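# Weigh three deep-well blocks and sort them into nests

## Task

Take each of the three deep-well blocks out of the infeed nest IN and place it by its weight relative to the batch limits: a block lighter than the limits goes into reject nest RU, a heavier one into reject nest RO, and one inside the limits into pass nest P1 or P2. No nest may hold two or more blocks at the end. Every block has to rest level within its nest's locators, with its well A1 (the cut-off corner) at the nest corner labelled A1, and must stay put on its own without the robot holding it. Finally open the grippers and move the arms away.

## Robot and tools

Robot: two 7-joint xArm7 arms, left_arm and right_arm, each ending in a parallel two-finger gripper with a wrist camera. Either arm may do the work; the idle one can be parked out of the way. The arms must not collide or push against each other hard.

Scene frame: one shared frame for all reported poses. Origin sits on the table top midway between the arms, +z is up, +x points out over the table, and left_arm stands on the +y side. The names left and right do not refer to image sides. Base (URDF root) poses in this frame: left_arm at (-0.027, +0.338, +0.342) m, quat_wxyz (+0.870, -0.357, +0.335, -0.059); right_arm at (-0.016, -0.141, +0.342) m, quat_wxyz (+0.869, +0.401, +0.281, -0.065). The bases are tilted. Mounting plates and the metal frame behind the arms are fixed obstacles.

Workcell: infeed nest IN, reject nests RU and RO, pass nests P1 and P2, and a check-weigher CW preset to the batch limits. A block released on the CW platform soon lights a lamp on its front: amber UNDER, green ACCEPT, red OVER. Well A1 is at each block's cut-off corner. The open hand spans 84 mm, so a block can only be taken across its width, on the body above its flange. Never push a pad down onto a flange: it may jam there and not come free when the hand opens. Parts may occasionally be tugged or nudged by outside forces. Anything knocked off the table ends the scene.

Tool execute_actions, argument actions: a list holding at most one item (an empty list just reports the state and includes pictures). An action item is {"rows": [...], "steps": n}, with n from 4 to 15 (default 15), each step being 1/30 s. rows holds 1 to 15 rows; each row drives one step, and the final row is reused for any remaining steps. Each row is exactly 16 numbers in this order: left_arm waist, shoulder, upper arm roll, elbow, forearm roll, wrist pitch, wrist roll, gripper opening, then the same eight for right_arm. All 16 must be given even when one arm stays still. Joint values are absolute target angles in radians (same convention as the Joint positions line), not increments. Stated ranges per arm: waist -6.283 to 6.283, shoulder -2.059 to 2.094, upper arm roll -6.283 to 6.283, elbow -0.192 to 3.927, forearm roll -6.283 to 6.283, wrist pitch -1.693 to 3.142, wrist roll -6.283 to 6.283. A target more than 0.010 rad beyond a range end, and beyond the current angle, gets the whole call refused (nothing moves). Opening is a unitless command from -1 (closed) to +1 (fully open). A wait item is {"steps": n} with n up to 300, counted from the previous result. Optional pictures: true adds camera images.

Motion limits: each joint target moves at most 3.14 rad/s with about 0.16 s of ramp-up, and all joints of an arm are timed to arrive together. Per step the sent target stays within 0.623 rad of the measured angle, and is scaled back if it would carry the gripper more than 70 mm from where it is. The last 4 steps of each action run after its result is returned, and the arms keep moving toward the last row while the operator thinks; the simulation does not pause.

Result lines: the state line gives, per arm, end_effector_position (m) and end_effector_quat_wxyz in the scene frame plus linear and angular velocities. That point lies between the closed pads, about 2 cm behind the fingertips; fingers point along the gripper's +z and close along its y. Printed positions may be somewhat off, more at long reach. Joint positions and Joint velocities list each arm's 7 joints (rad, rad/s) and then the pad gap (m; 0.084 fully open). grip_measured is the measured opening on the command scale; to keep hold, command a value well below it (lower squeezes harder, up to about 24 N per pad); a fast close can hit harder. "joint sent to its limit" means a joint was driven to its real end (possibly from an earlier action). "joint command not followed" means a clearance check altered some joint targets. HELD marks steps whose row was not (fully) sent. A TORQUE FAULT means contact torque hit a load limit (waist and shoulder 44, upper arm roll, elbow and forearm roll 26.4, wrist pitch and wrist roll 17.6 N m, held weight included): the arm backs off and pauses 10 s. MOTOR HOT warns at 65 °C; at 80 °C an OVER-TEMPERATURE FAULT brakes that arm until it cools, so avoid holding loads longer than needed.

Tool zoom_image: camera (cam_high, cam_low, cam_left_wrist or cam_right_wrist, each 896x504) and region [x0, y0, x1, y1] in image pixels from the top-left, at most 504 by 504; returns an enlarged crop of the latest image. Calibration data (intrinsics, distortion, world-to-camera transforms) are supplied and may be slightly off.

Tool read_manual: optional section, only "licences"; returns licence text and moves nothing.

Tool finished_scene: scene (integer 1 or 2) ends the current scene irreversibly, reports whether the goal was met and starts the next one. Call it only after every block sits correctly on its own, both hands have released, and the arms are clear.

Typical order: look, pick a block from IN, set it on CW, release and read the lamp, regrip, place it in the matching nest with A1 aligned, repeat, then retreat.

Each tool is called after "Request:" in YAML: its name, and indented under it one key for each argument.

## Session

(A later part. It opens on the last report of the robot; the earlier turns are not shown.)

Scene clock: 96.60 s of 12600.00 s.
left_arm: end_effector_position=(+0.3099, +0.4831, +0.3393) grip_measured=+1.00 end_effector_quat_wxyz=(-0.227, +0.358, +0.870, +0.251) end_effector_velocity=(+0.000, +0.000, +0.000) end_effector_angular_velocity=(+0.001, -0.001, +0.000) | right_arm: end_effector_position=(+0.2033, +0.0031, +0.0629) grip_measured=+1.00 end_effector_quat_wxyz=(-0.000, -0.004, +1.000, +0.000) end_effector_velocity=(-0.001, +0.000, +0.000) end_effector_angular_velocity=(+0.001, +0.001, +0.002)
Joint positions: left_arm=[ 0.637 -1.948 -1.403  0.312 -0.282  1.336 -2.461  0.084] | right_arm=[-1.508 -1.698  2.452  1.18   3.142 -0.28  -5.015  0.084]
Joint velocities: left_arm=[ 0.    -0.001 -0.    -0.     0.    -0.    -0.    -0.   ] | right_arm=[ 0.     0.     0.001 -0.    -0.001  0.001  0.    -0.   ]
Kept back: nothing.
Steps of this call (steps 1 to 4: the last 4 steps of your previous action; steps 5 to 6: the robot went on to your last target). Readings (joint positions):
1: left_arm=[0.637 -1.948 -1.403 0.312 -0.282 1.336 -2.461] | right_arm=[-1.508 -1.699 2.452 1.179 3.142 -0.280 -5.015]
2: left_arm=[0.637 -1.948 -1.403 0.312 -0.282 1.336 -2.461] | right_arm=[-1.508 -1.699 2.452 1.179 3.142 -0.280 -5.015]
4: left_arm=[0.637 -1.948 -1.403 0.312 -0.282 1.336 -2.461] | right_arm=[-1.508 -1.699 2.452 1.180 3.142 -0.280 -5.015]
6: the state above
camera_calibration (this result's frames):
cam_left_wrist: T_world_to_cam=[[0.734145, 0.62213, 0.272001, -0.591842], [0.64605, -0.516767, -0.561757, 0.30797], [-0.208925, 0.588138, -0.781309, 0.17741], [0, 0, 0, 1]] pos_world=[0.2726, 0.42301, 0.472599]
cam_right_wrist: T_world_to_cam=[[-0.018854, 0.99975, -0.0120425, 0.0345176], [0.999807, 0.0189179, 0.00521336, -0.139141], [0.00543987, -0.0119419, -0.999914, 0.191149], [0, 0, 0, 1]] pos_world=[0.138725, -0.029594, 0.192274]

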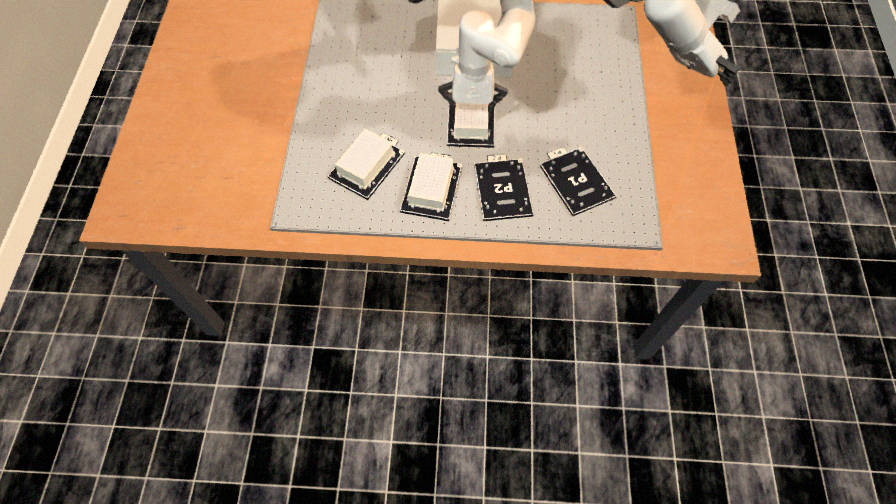

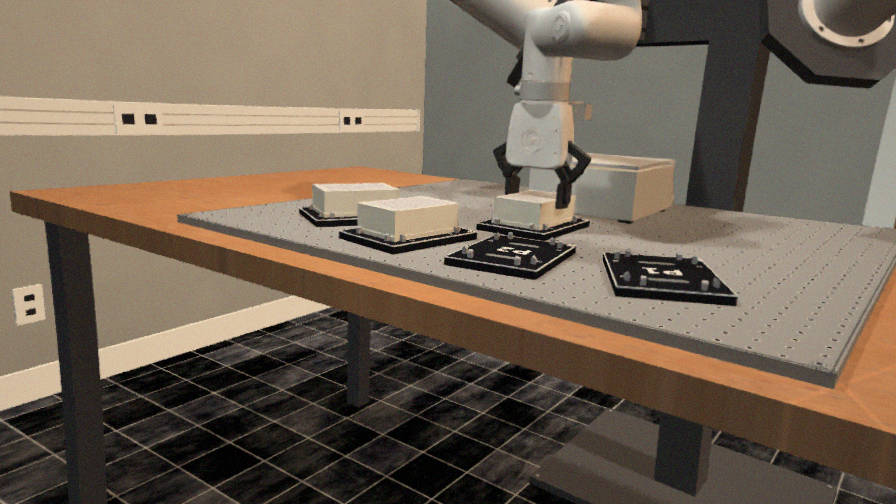

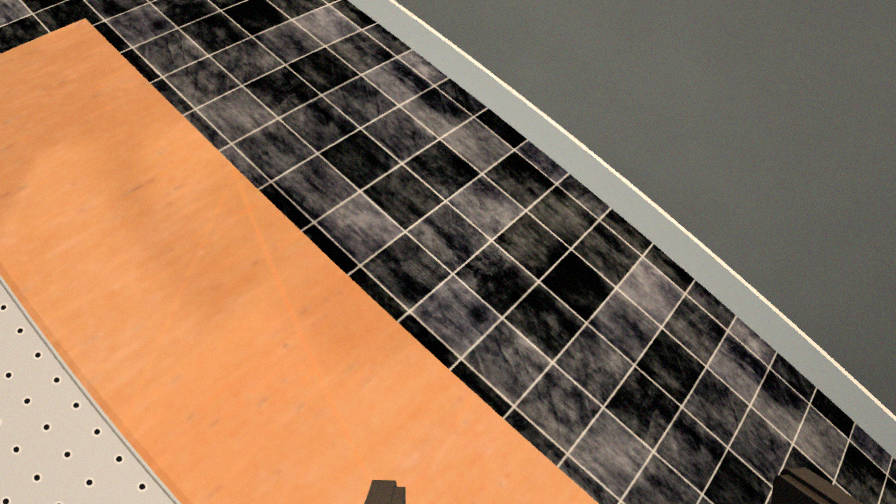

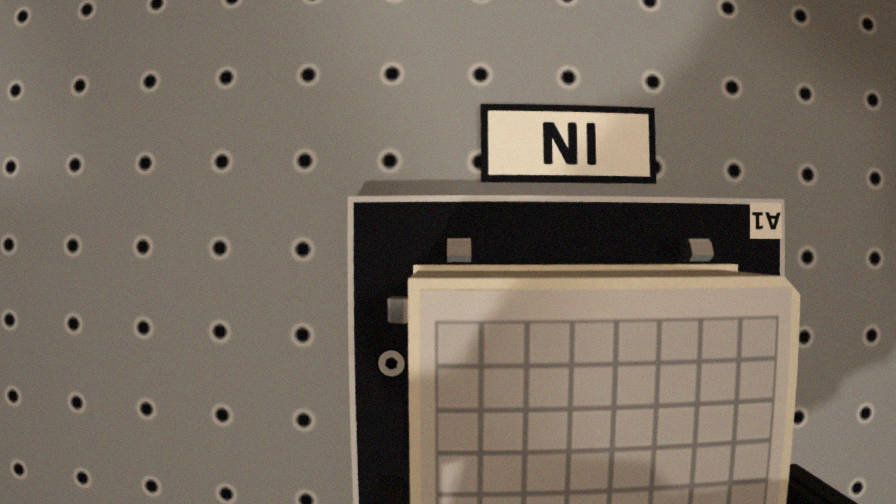

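Request:
execute_actions:
  actions:
    - {"rows":[[0.637,-1.948,-1.403,0.312,-0.282,1.336,-2.461,1,-1.5117,-1.7032,2.4518,1.1828,3.1416,-0.2769,-5.0146,1],[0.637,-1.948,-1.403,0.312,-0.282,1.336,-2.461,1,-1.5155,-1.7078,2.4513,1.1861,3.1416,-0.2743,-5.0146,1],[0.637,-1.948,-1.403,0.312,-0.282,1.336,-2.461,1,-1.5193,-1.7124,2.4508,1.1894,3.1416,-0.2717,-5.0146,1],[0.637,-1.948,-1.403,0.312,-0.282,1.336,-2.461,1,-1.5231,-1.717,2.4502,1.1927,3.1416,-0.2691,-5.0146,1],[0.637,-1.948,-1.403,0.312,-0.282,1.336,-2.461,1,-1.5269,-1.7216,2.4497,1.196,3.1416,-0.2665,-5.0146,1],[0.637,-1.948,-1.403,0.312,-0.282,1.336,-2.461,1,-1.5307,-1.7262,2.4491,1.1994,3.1416,-0.2639,-5.0146,1],[0.637,-1.948,-1.403,0.312,-0.282,1.336,-2.461,1,-1.5345,-1.7308,2.4486,1.2028,3.1416,-0.2613,-5.0146,1],[0.637,-1.948,-1.403,0.312,-0.282,1.336,-2.461,1,-1.5364,-1.7331,2.4483,1.2045,3.1416,-0.26,-5.0146,1]],"steps":15}

Request:
execute_actions:
  actions:
    - {"rows":[[0.637,-1.948,-1.403,0.312,-0.282,1.336,-2.461,1,-1.5364,-1.7331,2.4483,1.2045,3.1416,-0.26,-5.0146,0.4]],"steps":12}

Request:
execute_actions:
  actions:
    - {"rows":[[0.637,-1.948,-1.403,0.312,-0.282,1.336,-2.461,1,-1.5307,-1.7262,2.4491,1.1994,3.1416,-0.2639,-5.0146,0.4],[0.637,-1.948,-1.403,0.312,-0.282,1.336,-2.461,1,-1.5231,-1.717,2.4502,1.1927,3.1416,-0.2691,-5.0146,0.4],[0.637,-1.948,-1.403,0.312,-0.282,1.336,-2.461,1,-1.5155,-1.7078,2.4513,1.1861,3.1416,-0.2743,-5.0146,0.4],[0.637,-1.948,-1.403,0.312,-0.282,1.336,-2.461,1,-1.506,-1.6963,2.4526,1.1779,3.1416,-0.2809,-5.0146,0.4],[0.637,-1.948,-1.403,0.312,-0.282,1.336,-2.461,1,-1.4927,-1.6803,2.4543,1.1666,3.1416,-0.2901,-5.0146,0.4],[0.637,-1.948,-1.403,0.312,-0.282,1.336,-2.461,1,-1.478,-1.664,2.456,1.157,3.1416,-0.301,-5.0146,0.4],[0.637,-1.948,-1.403,0.312,-0.282,1.336,-2.461,1,-1.4638,-1.647,2.4583,1.146,3.1416,-0.3136,-5.0146,0.4],[0.637,-1.948,-1.403,0.312,-0.282,1.336,-2.461,1,-1.44,-1.617,2.459,1.13,3.1416,-0.335,-5.0146,0.4],[0.637,-1.948,-1.403,0.312,-0.282,1.336,-2.461,1,-1.40,-1.57,2.46,1.105,3.1416,-0.369,-5.0146,0.4]],"steps":15}

Request:
execute_actions:
  actions:
    - {"rows":[[0.637,-1.948,-1.403,0.312,-0.282,1.336,-2.461,1,-1.68,-1.64,2.34,1.64,3.1416,-0.65,-5.26,0.4]],"steps":15}

Request:
execute_actions:
  actions:
    - {"rows":[[0.637,-1.948,-1.403,0.312,-0.282,1.336,-2.461,1,-1.9754,-1.7345,2.2229,2.1724,3.1416,-0.911,-5.51,0.4]],"steps":15}

Request:
execute_actions:
  actions:
    - {"steps":15}

Request:
execute_actions:
  actions:
    - {"rows":[[0.637,-1.948,-1.403,0.312,-0.282,1.336,-2.461,1,-2.0,-1.752,2.218,2.195,3.1416,-0.905,-5.51,0.4],[0.637,-1.948,-1.403,0.312,-0.282,1.336,-2.461,1,-2.02,-1.767,2.214,2.215,3.1416,-0.901,-5.51,0.4],[0.637,-1.948,-1.403,0.312,-0.282,1.336,-2.461,1,-2.04,-1.782,2.21,2.237,3.1416,-0.898,-5.51,0.4],[0.637,-1.948,-1.403,0.312,-0.282,1.336,-2.461,1,-2.06,-1.797,2.206,2.259,3.1416,-0.896,-5.51,0.4],[0.637,-1.948,-1.403,0.312,-0.282,1.336,-2.461,1,-2.08,-1.811,2.2015,2.283,3.1416,-0.895,-5.51,0.4],[0.637,-1.948,-1.403,0.312,-0.282,1.336,-2.461,1,-2.0989,-1.8244,2.1973,2.3059,3.1416,-0.8939,-5.51,0.4]],"steps":15}

Request:
execute_actions:
  actions:
    - {"steps":10}
  pictures: true

Scene clock: 98.27 s of 12600.00 s.
left_arm: end_effector_position=(+0.3099, +0.4831, +0.3393) grip_measured=+1.00 end_effector_quat_wxyz=(-0.227, +0.358, +0.870, +0.251) end_effector_velocity=(-0.001, +0.000, -0.000) end_effector_angular_velocity=(+0.001, +0.002, +0.001) | right_arm: end_effector_position=(+0.2029, +0.0025, +0.0477) grip_measured=+1.00 end_effector_quat_wxyz=(-0.000, -0.004, +1.000, -0.001) end_effector_velocity=(+0.001, +0.003, -0.006) end_effector_angular_velocity=(+0.005, -0.001, +0.001)
Joint positions: left_arm=[ 0.637 -1.948 -1.403  0.312 -0.282  1.336 -2.461  0.084] | right_arm=[-1.536 -1.733  2.449  1.204  3.142 -0.26  -5.015  0.084]
Joint velocities: left_arm=[-0.     0.    -0.    -0.     0.     0.002 -0.    -0.   ] | right_arm=[-0.011 -0.014 -0.001  0.015 -0.     0.008 -0.    -0.   ]
Steps of this call (steps 1 to 15: the robot went on to your last target; steps 16 to 39: nothing new was sent; steps 40 to 50: the first 11 steps of this action). Readings (joint positions):
40: left_arm=[0.637 -1.948 -1.403 0.312 -0.282 1.336 -2.461] | right_arm=[-1.508 -1.699 2.452 1.180 3.142 -0.279 -5.015]
41: left_arm=[0.637 -1.948 -1.403 0.312 -0.282 1.336 -2.461] | right_arm=[-1.509 -1.700 2.452 1.181 3.142 -0.278 -5.015]
43: left_arm=[0.637 -1.948 -1.403 0.312 -0.282 1.336 -2.461] | right_arm=[-1.515 -1.708 2.451 1.187 3.142 -0.274 -5.015]
47: left_arm=[0.637 -1.948 -1.403 0.312 -0.282 1.336 -2.461] | right_arm=[-1.531 -1.726 2.449 1.199 3.142 -0.264 -5.015]
50: the state above

Scene clock: 98.67 s of 12600.00 s.
left_arm: end_effector_position=(+0.3099, +0.4831, +0.3393) grip_measured=+1.00 end_effector_quat_wxyz=(-0.227, +0.358, +0.870, +0.251) end_effector_velocity=(+0.000, -0.000, +0.000) end_effector_angular_velocity=(+0.000, -0.001, -0.002) | right_arm: end_effector_position=(+0.2032, +0.0031, +0.0479) grip_measured=+0.96 end_effector_quat_wxyz=(-0.000, -0.004, +1.000, -0.000) end_effector_velocity=(-0.000, -0.000, -0.000) end_effector_angular_velocity=(-0.001, +0.001, -0.001)
Joint positions: left_arm=[ 0.637 -1.948 -1.403  0.312 -0.282  1.336 -2.461  0.084] | right_arm=[-1.536 -1.733  2.448  1.204  3.142 -0.26  -5.015  0.083]
Joint velocities: left_arm=[-0.     0.    -0.001  0.001 -0.    -0.001  0.     0.   ] | right_arm=[-0.001  0.     0.001  0.    -0.001 -0.     0.002  0.   ]
Steps of this call (steps 1 to 4: the last 4 steps of your previous action; steps 5 to 12: the first 8 steps of this action). Readings (joint positions):
5: left_arm=[0.637 -1.948 -1.403 0.312 -0.282 1.336 -2.461] | right_arm=[-1.536 -1.733 2.448 1.204 3.142 -0.260 -5.015]
6: left_arm=[0.637 -1.948 -1.403 0.312 -0.282 1.336 -2.461] | right_arm=[-1.536 -1.733 2.448 1.204 3.142 -0.260 -5.015]
8: left_arm=[0.637 -1.948 -1.403 0.312 -0.282 1.336 -2.461] | right_arm=[-1.536 -1.733 2.448 1.204 3.142 -0.260 -5.015]
12: the state above

Scene clock: 99.17 s of 12600.00 s.
left_arm: end_effector_position=(+0.3099, +0.4831, +0.3393) grip_measured=+1.00 end_effector_quat_wxyz=(-0.227, +0.358, +0.870, +0.251) end_effector_velocity=(-0.000, -0.000, -0.000) end_effector_angular_velocity=(+0.001, +0.000, -0.001) | right_arm: end_effector_position=(+0.2033, +0.0037, +0.1078) grip_measured=+0.96 end_effector_quat_wxyz=(+0.000, -0.004, +1.000, +0.000) end_effector_velocity=(+0.019, +0.057, +0.329) end_effector_angular_velocity=(+0.147, -0.057, +0.006)
Joint positions: left_arm=[ 0.637 -1.948 -1.403  0.312 -0.282  1.336 -2.461  0.084] | right_arm=[-1.425 -1.6    2.459  1.12   3.142 -0.348 -5.015  0.083]
Joint velocities: left_arm=[ 0.    -0.    -0.001  0.    -0.     0.    -0.    -0.   ] | right_arm=[ 0.596  0.711  0.014 -0.312  0.    -0.458  0.     0.   ]
Steps of this call (steps 1 to 4: the last 4 steps of your previous action; steps 5 to 15: the first 11 steps of this action). Readings (joint positions):
5: left_arm=[0.637 -1.948 -1.403 0.312 -0.282 1.336 -2.461] | right_arm=[-1.536 -1.732 2.448 1.204 3.142 -0.260 -5.015]
6: left_arm=[0.637 -1.948 -1.403 0.312 -0.282 1.336 -2.461] | right_arm=[-1.534 -1.730 2.449 1.202 3.142 -0.262 -5.015]
8: left_arm=[0.637 -1.948 -1.403 0.312 -0.282 1.336 -2.461] | right_arm=[-1.524 -1.718 2.451 1.192 3.142 -0.268 -5.015]
12: left_arm=[0.637 -1.948 -1.403 0.312 -0.282 1.336 -2.461] | right_arm=[-1.482 -1.668 2.455 1.158 3.142 -0.300 -5.014]
15: the state above

Scene clock: 99.67 s of 12600.00 s.
left_arm: end_effector_position=(+0.3099, +0.4831, +0.3393) grip_measured=+1.00 end_effector_quat_wxyz=(-0.227, +0.358, +0.870, +0.251) end_effector_velocity=(-0.000, +0.000, +0.000) end_effector_angular_velocity=(+0.000, -0.000, +0.000) | right_arm: end_effector_position=(+0.3065, +0.0807, +0.1268) grip_measured=+0.96 end_effector_quat_wxyz=(-0.004, -0.026, +1.000, +0.013) end_effector_velocity=(+0.266, +0.090, +0.021) end_effector_angular_velocity=(+0.029, -0.052, +0.070)
Joint positions: left_arm=[ 0.637 -1.948 -1.403  0.312 -0.282  1.336 -2.461  0.084] | right_arm=[-1.659 -1.634  2.346  1.599  3.141 -0.624 -5.238  0.083]
Joint velocities: left_arm=[-0. -0. -0. -0.  0.  0. -0.  0.] | right_arm=[-0.553 -0.098 -0.281  1.037 -0.01  -0.526 -0.463  0.   ]
Steps of this call (steps 1 to 4: the last 4 steps of your previous action; steps 5 to 15: the first 11 steps of this action). Readings (joint positions):
5: left_arm=[0.637 -1.948 -1.403 0.312 -0.282 1.336 -2.461] | right_arm=[-1.400 -1.570 2.460 1.107 3.142 -0.369 -5.015]
6: left_arm=[0.637 -1.948 -1.403 0.312 -0.282 1.336 -2.461] | right_arm=[-1.406 -1.574 2.458 1.114 3.142 -0.376 -5.020]
8: left_arm=[0.637 -1.948 -1.403 0.312 -0.282 1.336 -2.461] | right_arm=[-1.446 -1.588 2.442 1.183 3.142 -0.415 -5.054]
12: left_arm=[0.637 -1.948 -1.403 0.312 -0.282 1.336 -2.461] | right_arm=[-1.576 -1.616 2.383 1.439 3.142 -0.542 -5.167]
15: the state above

Scene clock: 100.17 s of 12600.00 s.
left_arm: end_effector_position=(+0.3099, +0.4831, +0.3393) grip_measured=+1.00 end_effector_quat_wxyz=(-0.227, +0.358, +0.870, +0.251) end_effector_velocity=(+0.000, -0.000, +0.000) end_effector_angular_velocity=(-0.001, -0.001, -0.000) | right_arm: end_effector_position=(+0.4161, +0.0954, +0.1191) grip_measured=+0.96 end_effector_quat_wxyz=(+0.001, -0.079, +0.997, -0.001) end_effector_velocity=(+0.086, -0.026, -0.023) end_effector_angular_velocity=(-0.075, +0.016, +0.136)
Joint positions: left_arm=[ 0.637 -1.948 -1.403  0.312 -0.282  1.336 -2.461  0.084] | right_arm=[-1.968 -1.728  2.221  2.151  3.14  -0.898 -5.498  0.083]
Joint velocities: left_arm=[-0.     0.     0.001 -0.    -0.    -0.001  0.    -0.   ] | right_arm=[-0.34  -0.104 -0.125  0.548 -0.001 -0.287 -0.272 -0.   ]
Steps of this call (steps 1 to 4: the last 4 steps of your previous action; steps 5 to 15: the first 11 steps of this action). Readings (joint positions):
5: left_arm=[0.637 -1.948 -1.403 0.312 -0.282 1.336 -2.461] | right_arm=[-1.680 -1.640 2.341 1.638 3.142 -0.650 -5.260]
6: left_arm=[0.637 -1.948 -1.403 0.312 -0.282 1.336 -2.461] | right_arm=[-1.684 -1.643 2.341 1.647 3.142 -0.656 -5.265]
8: left_arm=[0.637 -1.948 -1.403 0.312 -0.282 1.336 -2.461] | right_arm=[-1.722 -1.657 2.329 1.720 3.143 -0.693 -5.300]
12: left_arm=[0.637 -1.948 -1.403 0.312 -0.282 1.336 -2.461] | right_arm=[-1.887 -1.706 2.256 2.015 3.141 -0.832 -5.435]
15: the state above

Scene clock: 100.67 s of 12600.00 s.
left_arm: end_effector_position=(+0.3099, +0.4831, +0.3393) grip_measured=+1.00 end_effector_quat_wxyz=(-0.227, +0.358, +0.870, +0.251) end_effector_velocity=(+0.000, -0.000, -0.000) end_effector_angular_velocity=(-0.000, -0.000, -0.001) | right_arm: end_effector_position=(+0.4154, +0.0981, +0.1201) grip_measured=+0.96 end_effector_quat_wxyz=(-0.000, -0.085, +0.996, +0.000) end_effector_velocity=(+0.001, -0.001, -0.000) end_effector_angular_velocity=(-0.001, -0.001, -0.000)
Joint positions: left_arm=[ 0.637 -1.948 -1.403  0.312 -0.282  1.336 -2.461  0.084] | right_arm=[-1.975 -1.735  2.223  2.172  3.142 -0.911 -5.51   0.083]
Joint velocities: left_arm=[ 0.     0.001 -0.    -0.     0.    -0.001  0.    -0.   ] | right_arm=[-0.002 -0.    -0.002  0.003  0.    -0.001 -0.001  0.   ]
Kept back: nothing.
Steps of this call (steps 1 to 4: the last 4 steps of your previous action; steps 5 to 15: the robot went on to your last target). Readings (joint positions):
1: left_arm=[0.637 -1.948 -1.403 0.312 -0.282 1.336 -2.461] | right_arm=[-1.975 -1.731 2.219 2.162 3.140 -0.905 -5.505]
2: left_arm=[0.637 -1.948 -1.403 0.312 -0.282 1.336 -2.461] | right_arm=[-1.977 -1.733 2.221 2.167 3.141 -0.908 -5.507]
4: left_arm=[0.637 -1.948 -1.403 0.312 -0.282 1.336 -2.461] | right_arm=[-1.975 -1.735 2.224 2.170 3.142 -0.910 -5.509]
8: left_arm=[0.637 -1.948 -1.403 0.312 -0.282 1.336 -2.461] | right_arm=[-1.973 -1.735 2.224 2.171 3.142 -0.911 -5.510]
15: the state above

Scene clock: 101.03 s of 12600.00 s.
left_arm: end_effector_position=(+0.3099, +0.4831, +0.3393) grip_measured=+1.00 end_effector_quat_wxyz=(-0.227, +0.358, +0.870, +0.251) end_effector_velocity=(-0.000, -0.000, -0.000) end_effector_angular_velocity=(+0.000, +0.001, -0.001) | right_arm: end_effector_position=(+0.4127, +0.0957, +0.0667) grip_measured=+0.96 end_effector_quat_wxyz=(-0.004, -0.085, +0.996, -0.003) end_effector_velocity=(+0.032, +0.034, +0.037) end_effector_angular_velocity=(+0.083, -0.076, -0.002)
Joint positions: left_arm=[ 0.637 -1.948 -1.403  0.312 -0.282  1.336 -2.461  0.084] | right_arm=[-2.102 -1.827  2.198  2.301  3.142 -0.894 -5.51   0.083]
Joint velocities: left_arm=[-0.     0.001 -0.001  0.     0.     0.    -0.     0.   ] | right_arm=[ 0.028  0.019 -0.006  0.082  0.001 -0.004 -0.     0.   ]
Steps of this call (steps 1 to 11: the first 11 steps of this action). Readings (joint positions):
1: left_arm=[0.637 -1.948 -1.403 0.312 -0.282 1.336 -2.461] | right_arm=[-1.976 -1.735 2.223 2.173 3.142 -0.911 -5.510]
2: left_arm=[0.637 -1.948 -1.403 0.312 -0.282 1.336 -2.461] | right_arm=[-1.982 -1.739 2.221 2.182 3.142 -0.909 -5.510]
4: left_arm=[0.637 -1.948 -1.403 0.312 -0.282 1.336 -2.461] | right_arm=[-2.011 -1.761 2.215 2.214 3.142 -0.903 -5.510]
8: left_arm=[0.637 -1.948 -1.403 0.312 -0.282 1.336 -2.461] | right_arm=[-2.089 -1.817 2.200 2.287 3.142 -0.894 -5.510]
11: the state above

Scene clock: 101.37 s of 12600.00 s.
left_arm: end_effector_position=(+0.3099, +0.4831, +0.3393) grip_measured=+1.00 end_effector_quat_wxyz=(-0.227, +0.358, +0.870, +0.251) end_effector_velocity=(+0.001, -0.001, +0.000) end_effector_angular_velocity=(-0.001, -0.002, -0.002) | right_arm: end_effector_position=(+0.4156, +0.0981, +0.0701) grip_measured=+0.96 end_effector_quat_wxyz=(-0.000, -0.085, +0.996, +0.000) end_effector_velocity=(-0.002, -0.002, -0.003) end_effector_angular_velocity=(-0.005, +0.004, +0.000)
Joint positions: left_arm=[ 0.637 -1.948 -1.403  0.312 -0.282  1.336 -2.461  0.084] | right_arm=[-2.099 -1.824  2.197  2.306  3.142 -0.894 -5.51   0.083]
Joint velocities: left_arm=[-0.     0.    -0.     0.001  0.    -0.002 -0.     0.   ] | right_arm=[-0.004 -0.004 -0.    -0.001 -0.001  0.     0.001 -0.   ]
Kept back: nothing.
Steps of this call (steps 1 to 4: the last 4 steps of your previous action; steps 5 to 10: the robot went on to your last target). Readings (joint positions):
1: left_arm=[0.637 -1.948 -1.403 0.312 -0.282 1.336 -2.461] | right_arm=[-2.100 -1.826 2.198 2.304 3.142 -0.894 -5.510]
2: left_arm=[0.637 -1.948 -1.403 0.312 -0.282 1.336 -2.461] | right_arm=[-2.099 -1.825 2.198 2.306 3.142 -0.894 -5.510]
4: left_arm=[0.637 -1.948 -1.403 0.312 -0.282 1.336 -2.461] | right_arm=[-2.097 -1.823 2.197 2.308 3.142 -0.894 -5.510]
8: left_arm=[0.637 -1.948 -1.403 0.312 -0.282 1.336 -2.461] | right_arm=[-2.098 -1.824 2.197 2.306 3.142 -0.894 -5.510]
10: the state above
camera_calibration (this result's frames):
cam_left_wrist: T_world_to_cam=[[0.734145, 0.62213, 0.272001, -0.591842], [0.64605, -0.516767, -0.561757, 0.30797], [-0.208925, 0.588138, -0.781309, 0.17741], [0, 0, 0, 1]] pos_world=[0.2726, 0.42301, 0.472599]
cam_right_wrist: T_world_to_cam=[[-0.179988, 0.9836, -0.0116337, 0.0121922], [0.983644, 0.180055, 0.00496396, -0.362308], [0.00697725, -0.0105499, -0.99992, 0.197605], [0, 0, 0, 1]] pos_world=[0.357198, 0.0553278, 0.199529]

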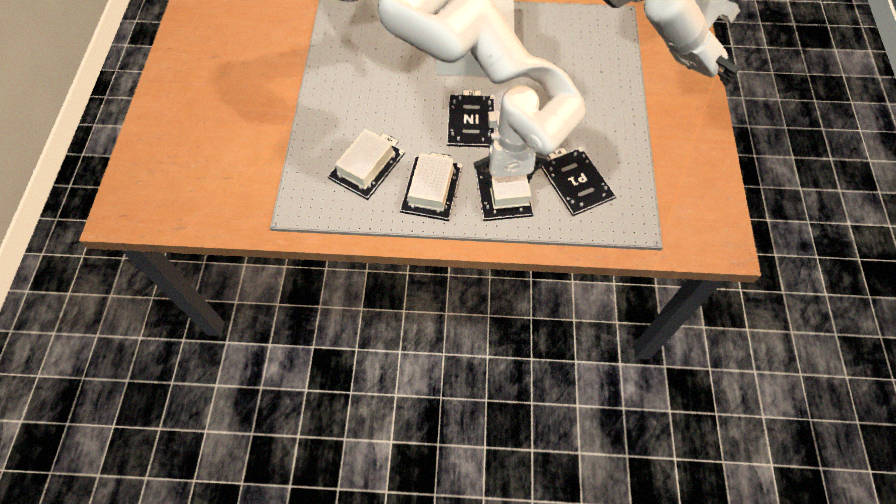

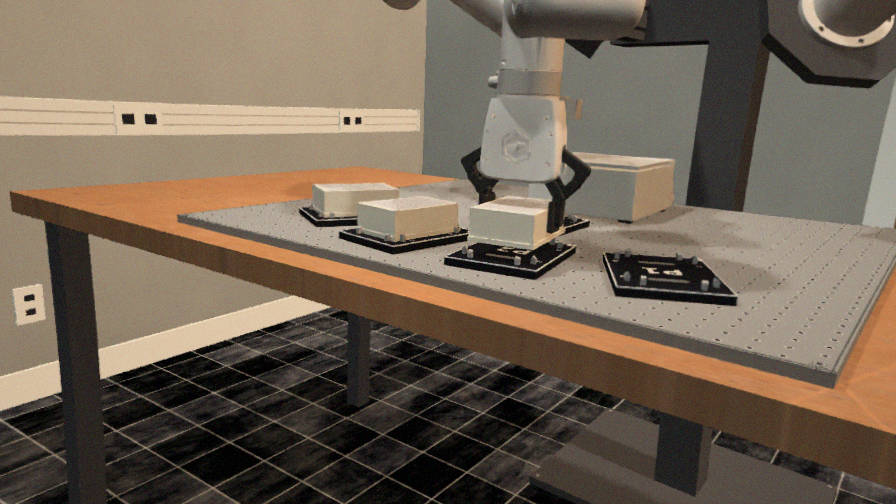

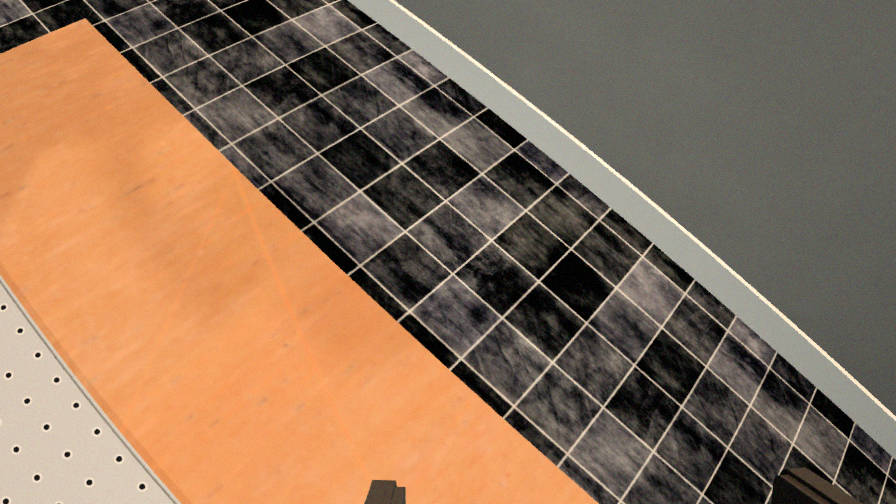

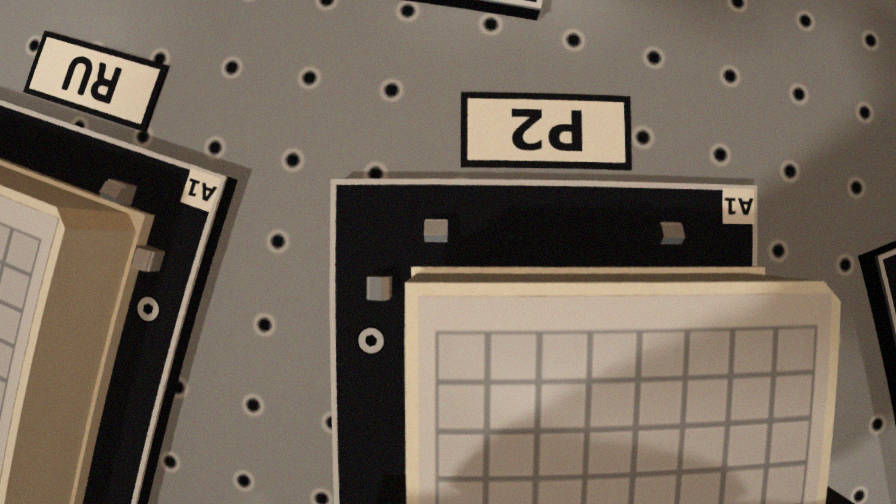

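Request:
execute_actions:
  actions:
    - {"rows":[[0.637,-1.948,-1.403,0.312,-0.282,1.336,-2.461,1,-2.09,-1.8175,2.199,2.28,3.1416,-0.878,-5.507,0.4],[0.637,-1.948,-1.403,0.312,-0.282,1.336,-2.461,1,-2.08,-1.81,2.201,2.254,3.1416,-0.863,-5.505,0.4],[0.637,-1.948,-1.403,0.312,-0.282,1.336,-2.461,1,-2.071,-1.803,2.203,2.229,3.1416,-0.85,-5.503,0.4],[0.637,-1.948,-1.403,0.312,-0.282,1.336,-2.461,1,-2.063,-1.796,2.2055,2.205,3.1416,-0.838,-5.5007,0.4],[0.637,-1.948,-1.403,0.312,-0.282,1.336,-2.461,1,-2.063,-1.796,2.2055,2.205,3.1416,-0.838,-5.5007,0.4],[0.637,-1.948,-1.403,0.312,-0.282,1.336,-2.461,1,-2.063,-1.796,2.2055,2.205,3.1416,-0.838,-5.5007,0.4],[0.637,-1.948,-1.403,0.312,-0.282,1.336,-2.461,1,-2.068,-1.8,2.204,2.211,3.1416,-0.838,-5.5007,0.4],[0.637,-1.948,-1.403,0.312,-0.282,1.336,-2.461,1,-2.0737,-1.8036,2.2029,2.2179,3.1416,-0.8379,-5.5007,0.4]],"steps":15}

Request:
execute_actions:
  actions:
    - {"steps":12}
  pictures: true

Scene clock: 102.27 s of 12600.00 s.
left_arm: end_effector_position=(+0.3099, +0.4831, +0.3393) grip_measured=+1.00 end_effector_quat_wxyz=(-0.227, +0.358, +0.870, +0.251) end_effector_velocity=(+0.000, +0.000, +0.000) end_effector_angular_velocity=(+0.001, -0.002, +0.001) | right_arm: end_effector_position=(+0.4112, +0.0898, +0.0623) grip_measured=+0.96 end_effector_quat_wxyz=(-0.000, -0.079, +0.997, +0.000) end_effector_velocity=(-0.012, -0.008, -0.023) end_effector_angular_velocity=(-0.019, +0.024, +0.002)
Joint positions: left_arm=[ 0.637 -1.948 -1.403  0.312 -0.282  1.336 -2.461  0.084] | right_arm=[-2.073 -1.803  2.203  2.217  3.142 -0.838 -5.501  0.083]
Joint velocities: left_arm=[-0.    -0.002  0.     0.     0.     0.001  0.     0.   ] | right_arm=[-0.041 -0.03  -0.001  0.015  0.     0.005 -0.    -0.   ]
Steps of this call (steps 1 to 15: the robot went on to your last target; step 16: nothing new was sent; steps 17 to 27: the first 11 steps of this action). Readings (joint positions):
17: left_arm=[0.637 -1.948 -1.403 0.312 -0.282 1.336 -2.461] | right_arm=[-2.099 -1.824 2.197 2.305 3.142 -0.893 -5.510]
18: left_arm=[0.637 -1.948 -1.403 0.312 -0.282 1.336 -2.461] | right_arm=[-2.096 -1.822 2.198 2.297 3.142 -0.888 -5.509]
20: left_arm=[0.637 -1.948 -1.403 0.312 -0.282 1.336 -2.461] | right_arm=[-2.083 -1.812 2.201 2.262 3.142 -0.868 -5.506]
24: left_arm=[0.637 -1.948 -1.403 0.312 -0.282 1.336 -2.461] | right_arm=[-2.066 -1.798 2.204 2.211 3.142 -0.840 -5.501]
27: the state above

Scene clock: 102.67 s of 12600.00 s.
left_arm: end_effector_position=(+0.3099, +0.4831, +0.3393) grip_measured=+1.00 end_effector_quat_wxyz=(-0.227, +0.358, +0.870, +0.251) end_effector_velocity=(-0.000, -0.000, -0.000) end_effector_angular_velocity=(+0.001, +0.001, -0.001) | right_arm: end_effector_position=(+0.4113, +0.0899, +0.0621) grip_measured=+0.96 end_effector_quat_wxyz=(-0.000, -0.079, +0.997, +0.000) end_effector_velocity=(-0.001, +0.000, -0.001) end_effector_angular_velocity=(-0.000, +0.002, +0.001)
Joint positions: left_arm=[ 0.637 -1.948 -1.403  0.312 -0.282  1.336 -2.461  0.084] | right_arm=[-2.074 -1.804  2.203  2.218  3.142 -0.838 -5.501  0.083]
Joint velocities: left_arm=[ 0.    -0.    -0.001  0.    -0.     0.    -0.    -0.   ] | right_arm=[-0.    -0.001  0.001 -0.001  0.     0.    -0.    -0.   ]
Kept back: nothing.
Steps of this call (steps 1 to 4: the last 4 steps of your previous action; steps 5 to 12: the robot went on to your last target). Readings (joint positions):
1: left_arm=[0.637 -1.948 -1.403 0.312 -0.282 1.336 -2.461] | right_arm=[-2.074 -1.804 2.203 2.217 3.142 -0.838 -5.501]
2: left_arm=[0.637 -1.948 -1.403 0.312 -0.282 1.336 -2.461] | right_arm=[-2.074 -1.804 2.203 2.217 3.142 -0.838 -5.501]
4: left_arm=[0.637 -1.948 -1.403 0.312 -0.282 1.336 -2.461] | right_arm=[-2.074 -1.804 2.203 2.218 3.142 -0.838 -5.501]
8: left_arm=[0.637 -1.948 -1.403 0.312 -0.282 1.336 -2.461] | right_arm=[-2.074 -1.803 2.203 2.218 3.142 -0.838 -5.501]
12: the state above
camera_calibration (this result's frames):
cam_left_wrist: T_world_to_cam=[[0.734146, 0.62213, 0.272001, -0.591842], [0.64605, -0.516767, -0.561757, 0.30797], [-0.208925, 0.588138, -0.781309, 0.17741], [0, 0, 0, 1]] pos_world=[0.2726, 0.42301, 0.472599]
cam_right_wrist: T_world_to_cam=[[-0.16839, 0.985651, -0.0116828, 0.014397], [0.985697, 0.168457, 0.00496881, -0.356385], [0.00686556, -0.010679, -0.999919, 0.189588], [0, 0, 0, 1]] pos_world=[0.35241, 0.0478696, 0.191512]

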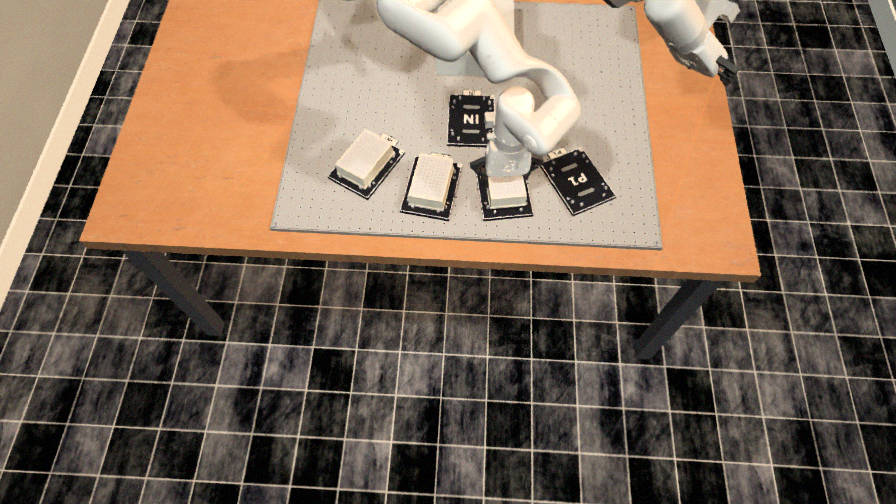

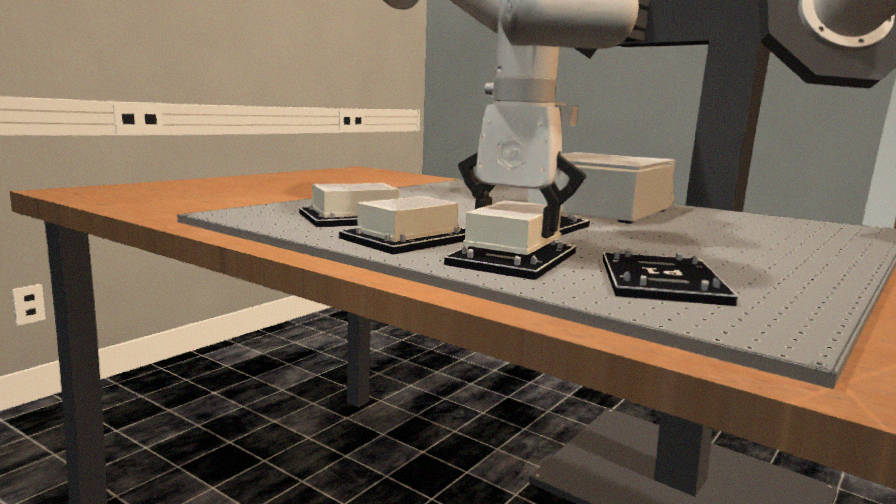

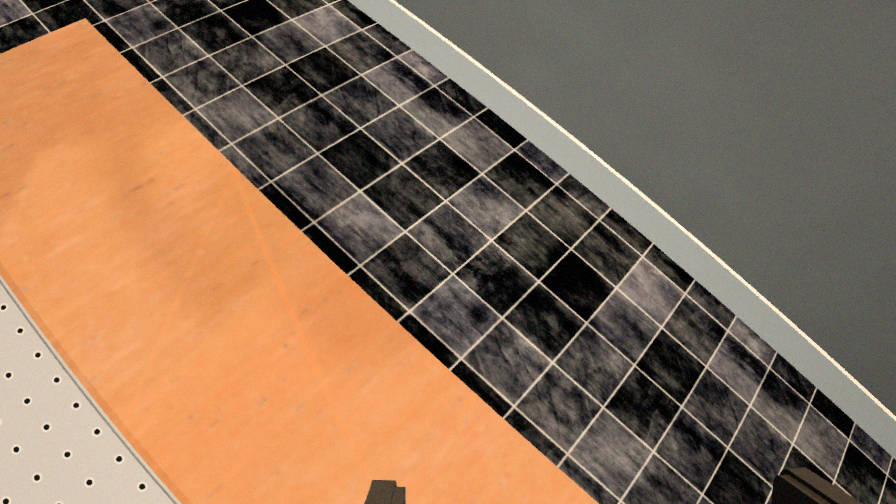

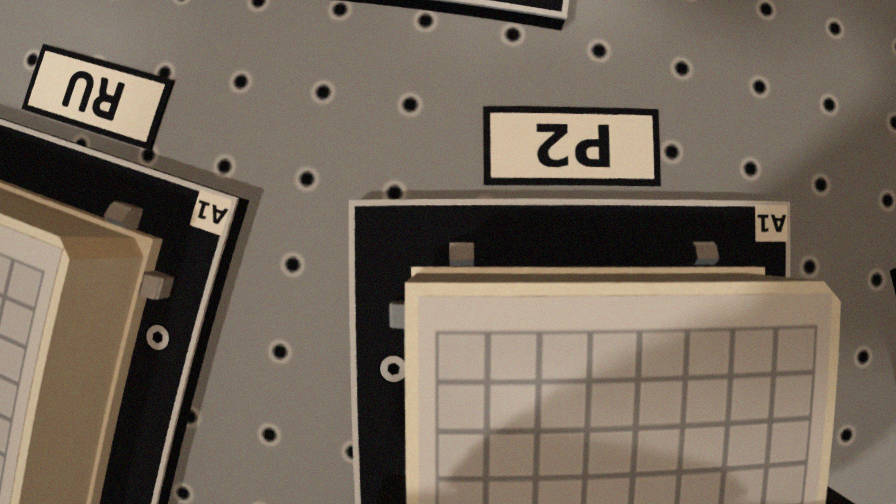

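Request:
execute_actions:
  actions:
    - {"rows":[[0.637,-1.948,-1.403,0.312,-0.282,1.336,-2.461,1,-2.076,-1.8043,2.2022,2.2222,3.1416,-0.84,-5.5014,0.4],[0.637,-1.948,-1.403,0.312,-0.282,1.336,-2.461,1,-2.076,-1.8043,2.2022,2.2222,3.1416,-0.84,-5.5014,0.4],[0.637,-1.948,-1.403,0.312,-0.282,1.336,-2.461,1,-2.0788,-1.8063,2.2015,2.2256,3.1416,-0.84,-5.5014,0.4],[0.637,-1.948,-1.403,0.312,-0.282,1.336,-2.461,1,-2.0816,-1.8083,2.2009,2.229,3.1416,-0.84,-5.5014,0.4],[0.637,-1.948,-1.403,0.312,-0.282,1.336,-2.461,1,-2.0845,-1.8103,2.2002,2.2324,3.1416,-0.84,-5.5014,0.4],[0.637,-1.948,-1.403,0.312,-0.282,1.336,-2.461,1,-2.0873,-1.8123,2.1996,2.2358,3.1416,-0.84,-5.5014,0.4],[0.637,-1.948,-1.403,0.312,-0.282,1.336,-2.461,1,-2.0901,-1.8143,2.1989,2.2392,3.1416,-0.84,-5.5014,0.4],[0.637,-1.948,-1.403,0.312,-0.282,1.336,-2.461,1,-2.0929,-1.8163,2.1983,2.2427,3.1416,-0.8401,-5.5014,0.4],[0.637,-1.948,-1.403,0.312,-0.282,1.336,-2.461,1,-2.0958,-1.8183,2.1976,2.2461,3.1416,-0.8402,-5.5014,0.4],[0.637,-1.948,-1.403,0.312,-0.282,1.336,-2.461,1,-2.0986,-1.8203,2.1969,2.2496,3.1416,-0.8402,-5.5014,0.4],[0.637,-1.948,-1.403,0.312,-0.282,1.336,-2.461,1,-2.1014,-1.8223,2.1963,2.2531,3.1416,-0.8403,-5.5014,0.4],[0.637,-1.948,-1.403,0.312,-0.282,1.336,-2.461,1,-2.1042,-1.8243,2.1956,2.2566,3.1416,-0.8404,-5.5014,0.4],[0.637,-1.948,-1.403,0.312,-0.282,1.336,-2.461,1,-2.107,-1.8263,2.195,2.26,3.1416,-0.8404,-5.5014,0.4]],"steps":15}

Request:
execute_actions:
  actions:
    - {"steps":12}

Request:
execute_actions:
  actions:
    - {"rows":[[0.637,-1.948,-1.403,0.312,-0.282,1.336,-2.461,1,-2.107,-1.8263,2.195,2.26,3.1416,-0.8404,-5.5014,1]],"steps":15}
  pictures: true

Scene clock: 103.67 s of 12600.00 s.
left_arm: end_effector_position=(+0.3099, +0.4831, +0.3393) grip_measured=+1.00 end_effector_quat_wxyz=(-0.227, +0.358, +0.870, +0.251) end_effector_velocity=(-0.000, -0.001, -0.000) end_effector_angular_velocity=(-0.000, +0.001, -0.002) | right_arm: end_effector_position=(+0.4116, +0.0902, +0.0550) grip_measured=+0.96 end_effector_quat_wxyz=(-0.000, -0.079, +0.997, +0.000) end_effector_velocity=(-0.001, +0.009, -0.025) end_effector_angular_velocity=(+0.017, -0.003, +0.004)
Joint positions: left_arm=[ 0.637 -1.948 -1.403  0.312 -0.282  1.336 -2.461  0.084] | right_arm=[-2.096 -1.818  2.198  2.246  3.142 -0.84  -5.501  0.083]
Joint velocities: left_arm=[-0.     0.002 -0.001  0.001  0.     0.001 -0.    -0.   ] | right_arm=[-0.078 -0.061 -0.012  0.112  0.001 -0.     0.001 -0.   ]
Steps of this call (steps 1 to 15: the robot went on to your last target; steps 16 to 19: nothing new was sent; steps 20 to 30: the first 11 steps of this action). Readings (joint positions):
20: left_arm=[0.637 -1.948 -1.403 0.312 -0.282 1.336 -2.461] | right_arm=[-2.074 -1.804 2.203 2.218 3.142 -0.838 -5.501]
21: left_arm=[0.637 -1.948 -1.403 0.312 -0.282 1.336 -2.461] | right_arm=[-2.075 -1.804 2.203 2.220 3.142 -0.839 -5.501]
23: left_arm=[0.637 -1.948 -1.403 0.312 -0.282 1.336 -2.461] | right_arm=[-2.077 -1.805 2.202 2.224 3.142 -0.840 -5.501]
27: left_arm=[0.637 -1.948 -1.403 0.312 -0.282 1.336 -2.461] | right_arm=[-2.087 -1.812 2.200 2.236 3.142 -0.840 -5.501]
30: the state above

Scene clock: 104.07 s of 12600.00 s.
left_arm: end_effector_position=(+0.3099, +0.4831, +0.3393) grip_measured=+1.00 end_effector_quat_wxyz=(-0.227, +0.358, +0.870, +0.251) end_effector_velocity=(-0.000, -0.000, -0.000) end_effector_angular_velocity=(-0.001, +0.001, +0.001) | right_arm: end_effector_position=(+0.4116, +0.0902, +0.0512) grip_measured=+0.96 end_effector_quat_wxyz=(-0.000, -0.079, +0.997, +0.000) end_effector_velocity=(-0.000, -0.000, -0.000) end_effector_angular_velocity=(-0.001, +0.001, +0.000)
Joint positions: left_arm=[ 0.637 -1.948 -1.403  0.312 -0.282  1.336 -2.461  0.084] | right_arm=[-2.107 -1.826  2.195  2.26   3.142 -0.84  -5.501  0.083]
Joint velocities: left_arm=[0.    0.001 0.001 0.    0.    0.001 0.    0.   ] | right_arm=[-0.001  0.     0.001  0.    -0.001 -0.001 -0.     0.   ]
Kept back: nothing.
Steps of this call (steps 1 to 4: the last 4 steps of your previous action; steps 5 to 12: the robot went on to your last target). Readings (joint positions):
1: left_arm=[0.637 -1.948 -1.403 0.312 -0.282 1.336 -2.461] | right_arm=[-2.098 -1.820 2.197 2.250 3.142 -0.840 -5.501]
2: left_arm=[0.637 -1.948 -1.403 0.312 -0.282 1.336 -2.461] | right_arm=[-2.101 -1.822 2.197 2.253 3.142 -0.840 -5.501]
4: left_arm=[0.637 -1.948 -1.403 0.312 -0.282 1.336 -2.461] | right_arm=[-2.106 -1.826 2.196 2.258 3.142 -0.840 -5.501]
8: left_arm=[0.637 -1.948 -1.403 0.312 -0.282 1.336 -2.461] | right_arm=[-2.107 -1.826 2.195 2.260 3.142 -0.840 -5.501]
12: the state above

Scene clock: 104.43 s of 12600.00 s.
left_arm: end_effector_position=(+0.3099, +0.4831, +0.3393) grip_measured=+1.00 end_effector_quat_wxyz=(-0.227, +0.358, +0.870, +0.251) end_effector_velocity=(-0.000, +0.000, -0.000) end_effector_angular_velocity=(+0.002, +0.001, -0.000) | right_arm: end_effector_position=(+0.4118, +0.0900, +0.0512) grip_measured=+1.00 end_effector_quat_wxyz=(-0.000, -0.079, +0.997, +0.000) end_effector_velocity=(-0.001, +0.000, -0.001) end_effector_angular_velocity=(+0.000, +0.001, +0.002)
Joint positions: left_arm=[ 0.637 -1.948 -1.403  0.312 -0.282  1.336 -2.461  0.084] | right_arm=[-2.107 -1.826  2.195  2.26   3.142 -0.841 -5.501  0.084]
Joint velocities: left_arm=[ 0.    -0.    -0.001 -0.001  0.     0.     0.     0.   ] | right_arm=[-0.    -0.002  0.001 -0.001  0.     0.002 -0.     0.   ]
Steps of this call (steps 1 to 11: the first 11 steps of this action). Readings (joint positions):
1: left_arm=[0.637 -1.948 -1.403 0.312 -0.282 1.336 -2.461] | right_arm=[-2.107 -1.826 2.195 2.260 3.142 -0.840 -5.501]
2: left_arm=[0.637 -1.948 -1.403 0.312 -0.282 1.336 -2.461] | right_arm=[-2.107 -1.826 2.195 2.260 3.142 -0.840 -5.501]
4: left_arm=[0.637 -1.948 -1.403 0.312 -0.282 1.336 -2.461] | right_arm=[-2.107 -1.826 2.195 2.260 3.142 -0.841 -5.501]
8: left_arm=[0.637 -1.948 -1.403 0.312 -0.282 1.336 -2.461] | right_arm=[-2.107 -1.826 2.195 2.260 3.141 -0.841 -5.501]
11: the state above
camera_calibration (this result's frames):
cam_left_wrist: T_world_to_cam=[[0.734145, 0.62213, 0.272001, -0.591842], [0.64605, -0.516767, -0.561757, 0.30797], [-0.208925, 0.588138, -0.781309, 0.17741], [0, 0, 0, 1]] pos_world=[0.2726, 0.42301, 0.472599]
cam_right_wrist: T_world_to_cam=[[-0.168375, 0.985654, -0.0116765, 0.0142541], [0.985699, 0.168442, 0.00497108, -0.356864], [0.00686658, -0.0106725, -0.999919, 0.178705], [0, 0, 0, 1]] pos_world=[0.352934, 0.0479685, 0.180631]

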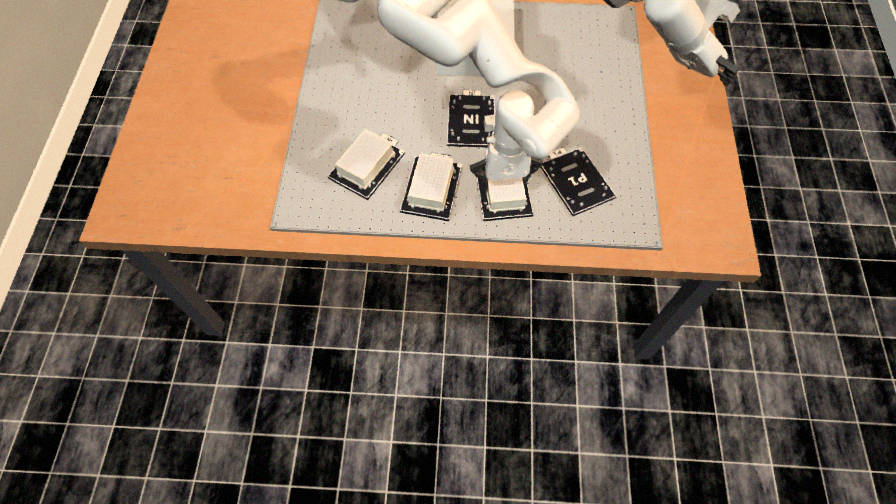

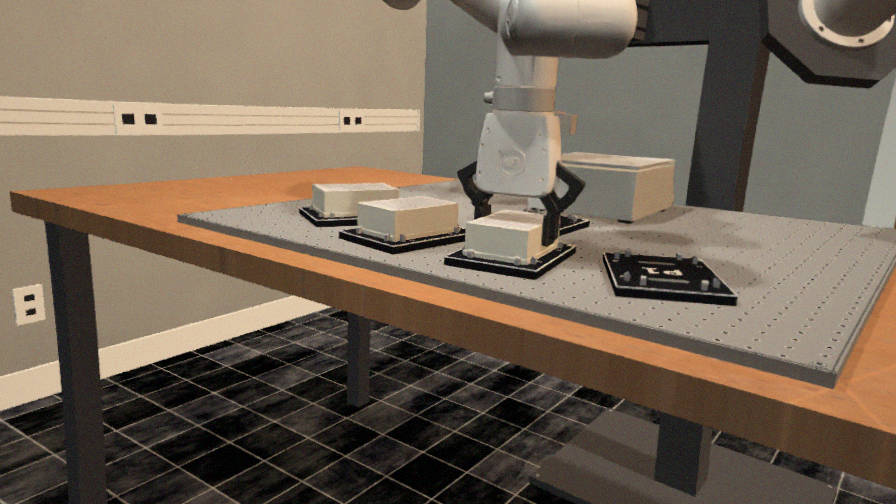

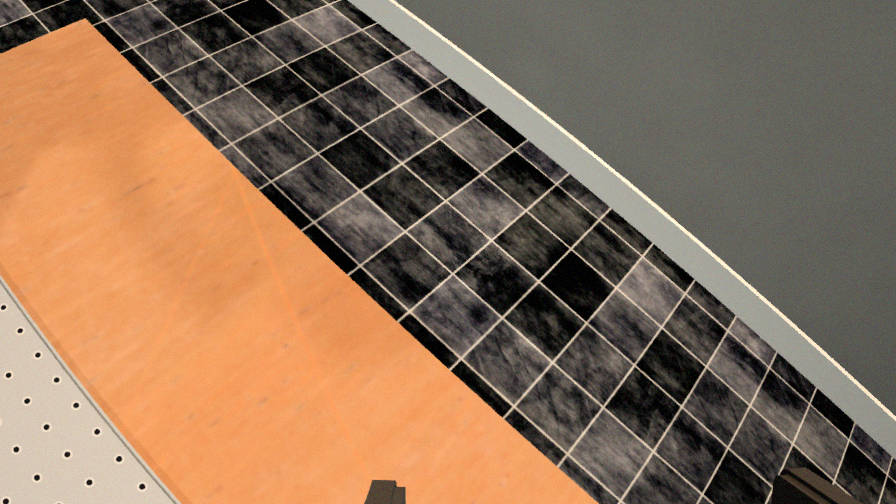

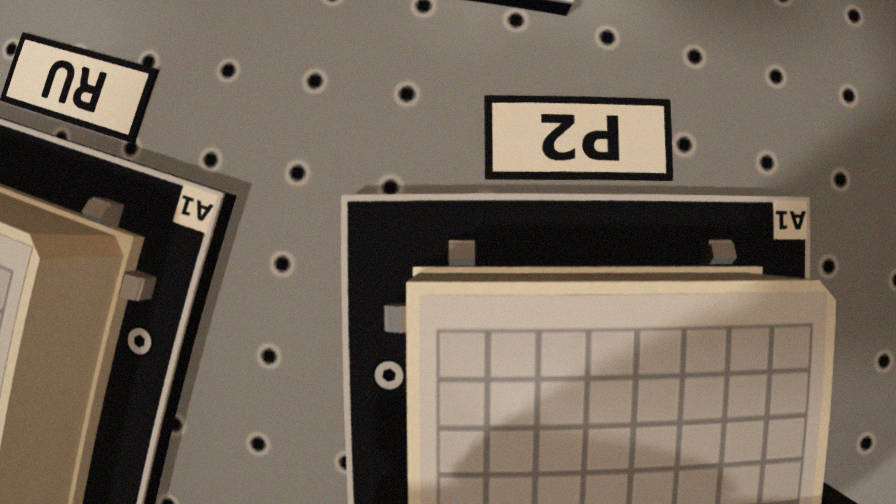

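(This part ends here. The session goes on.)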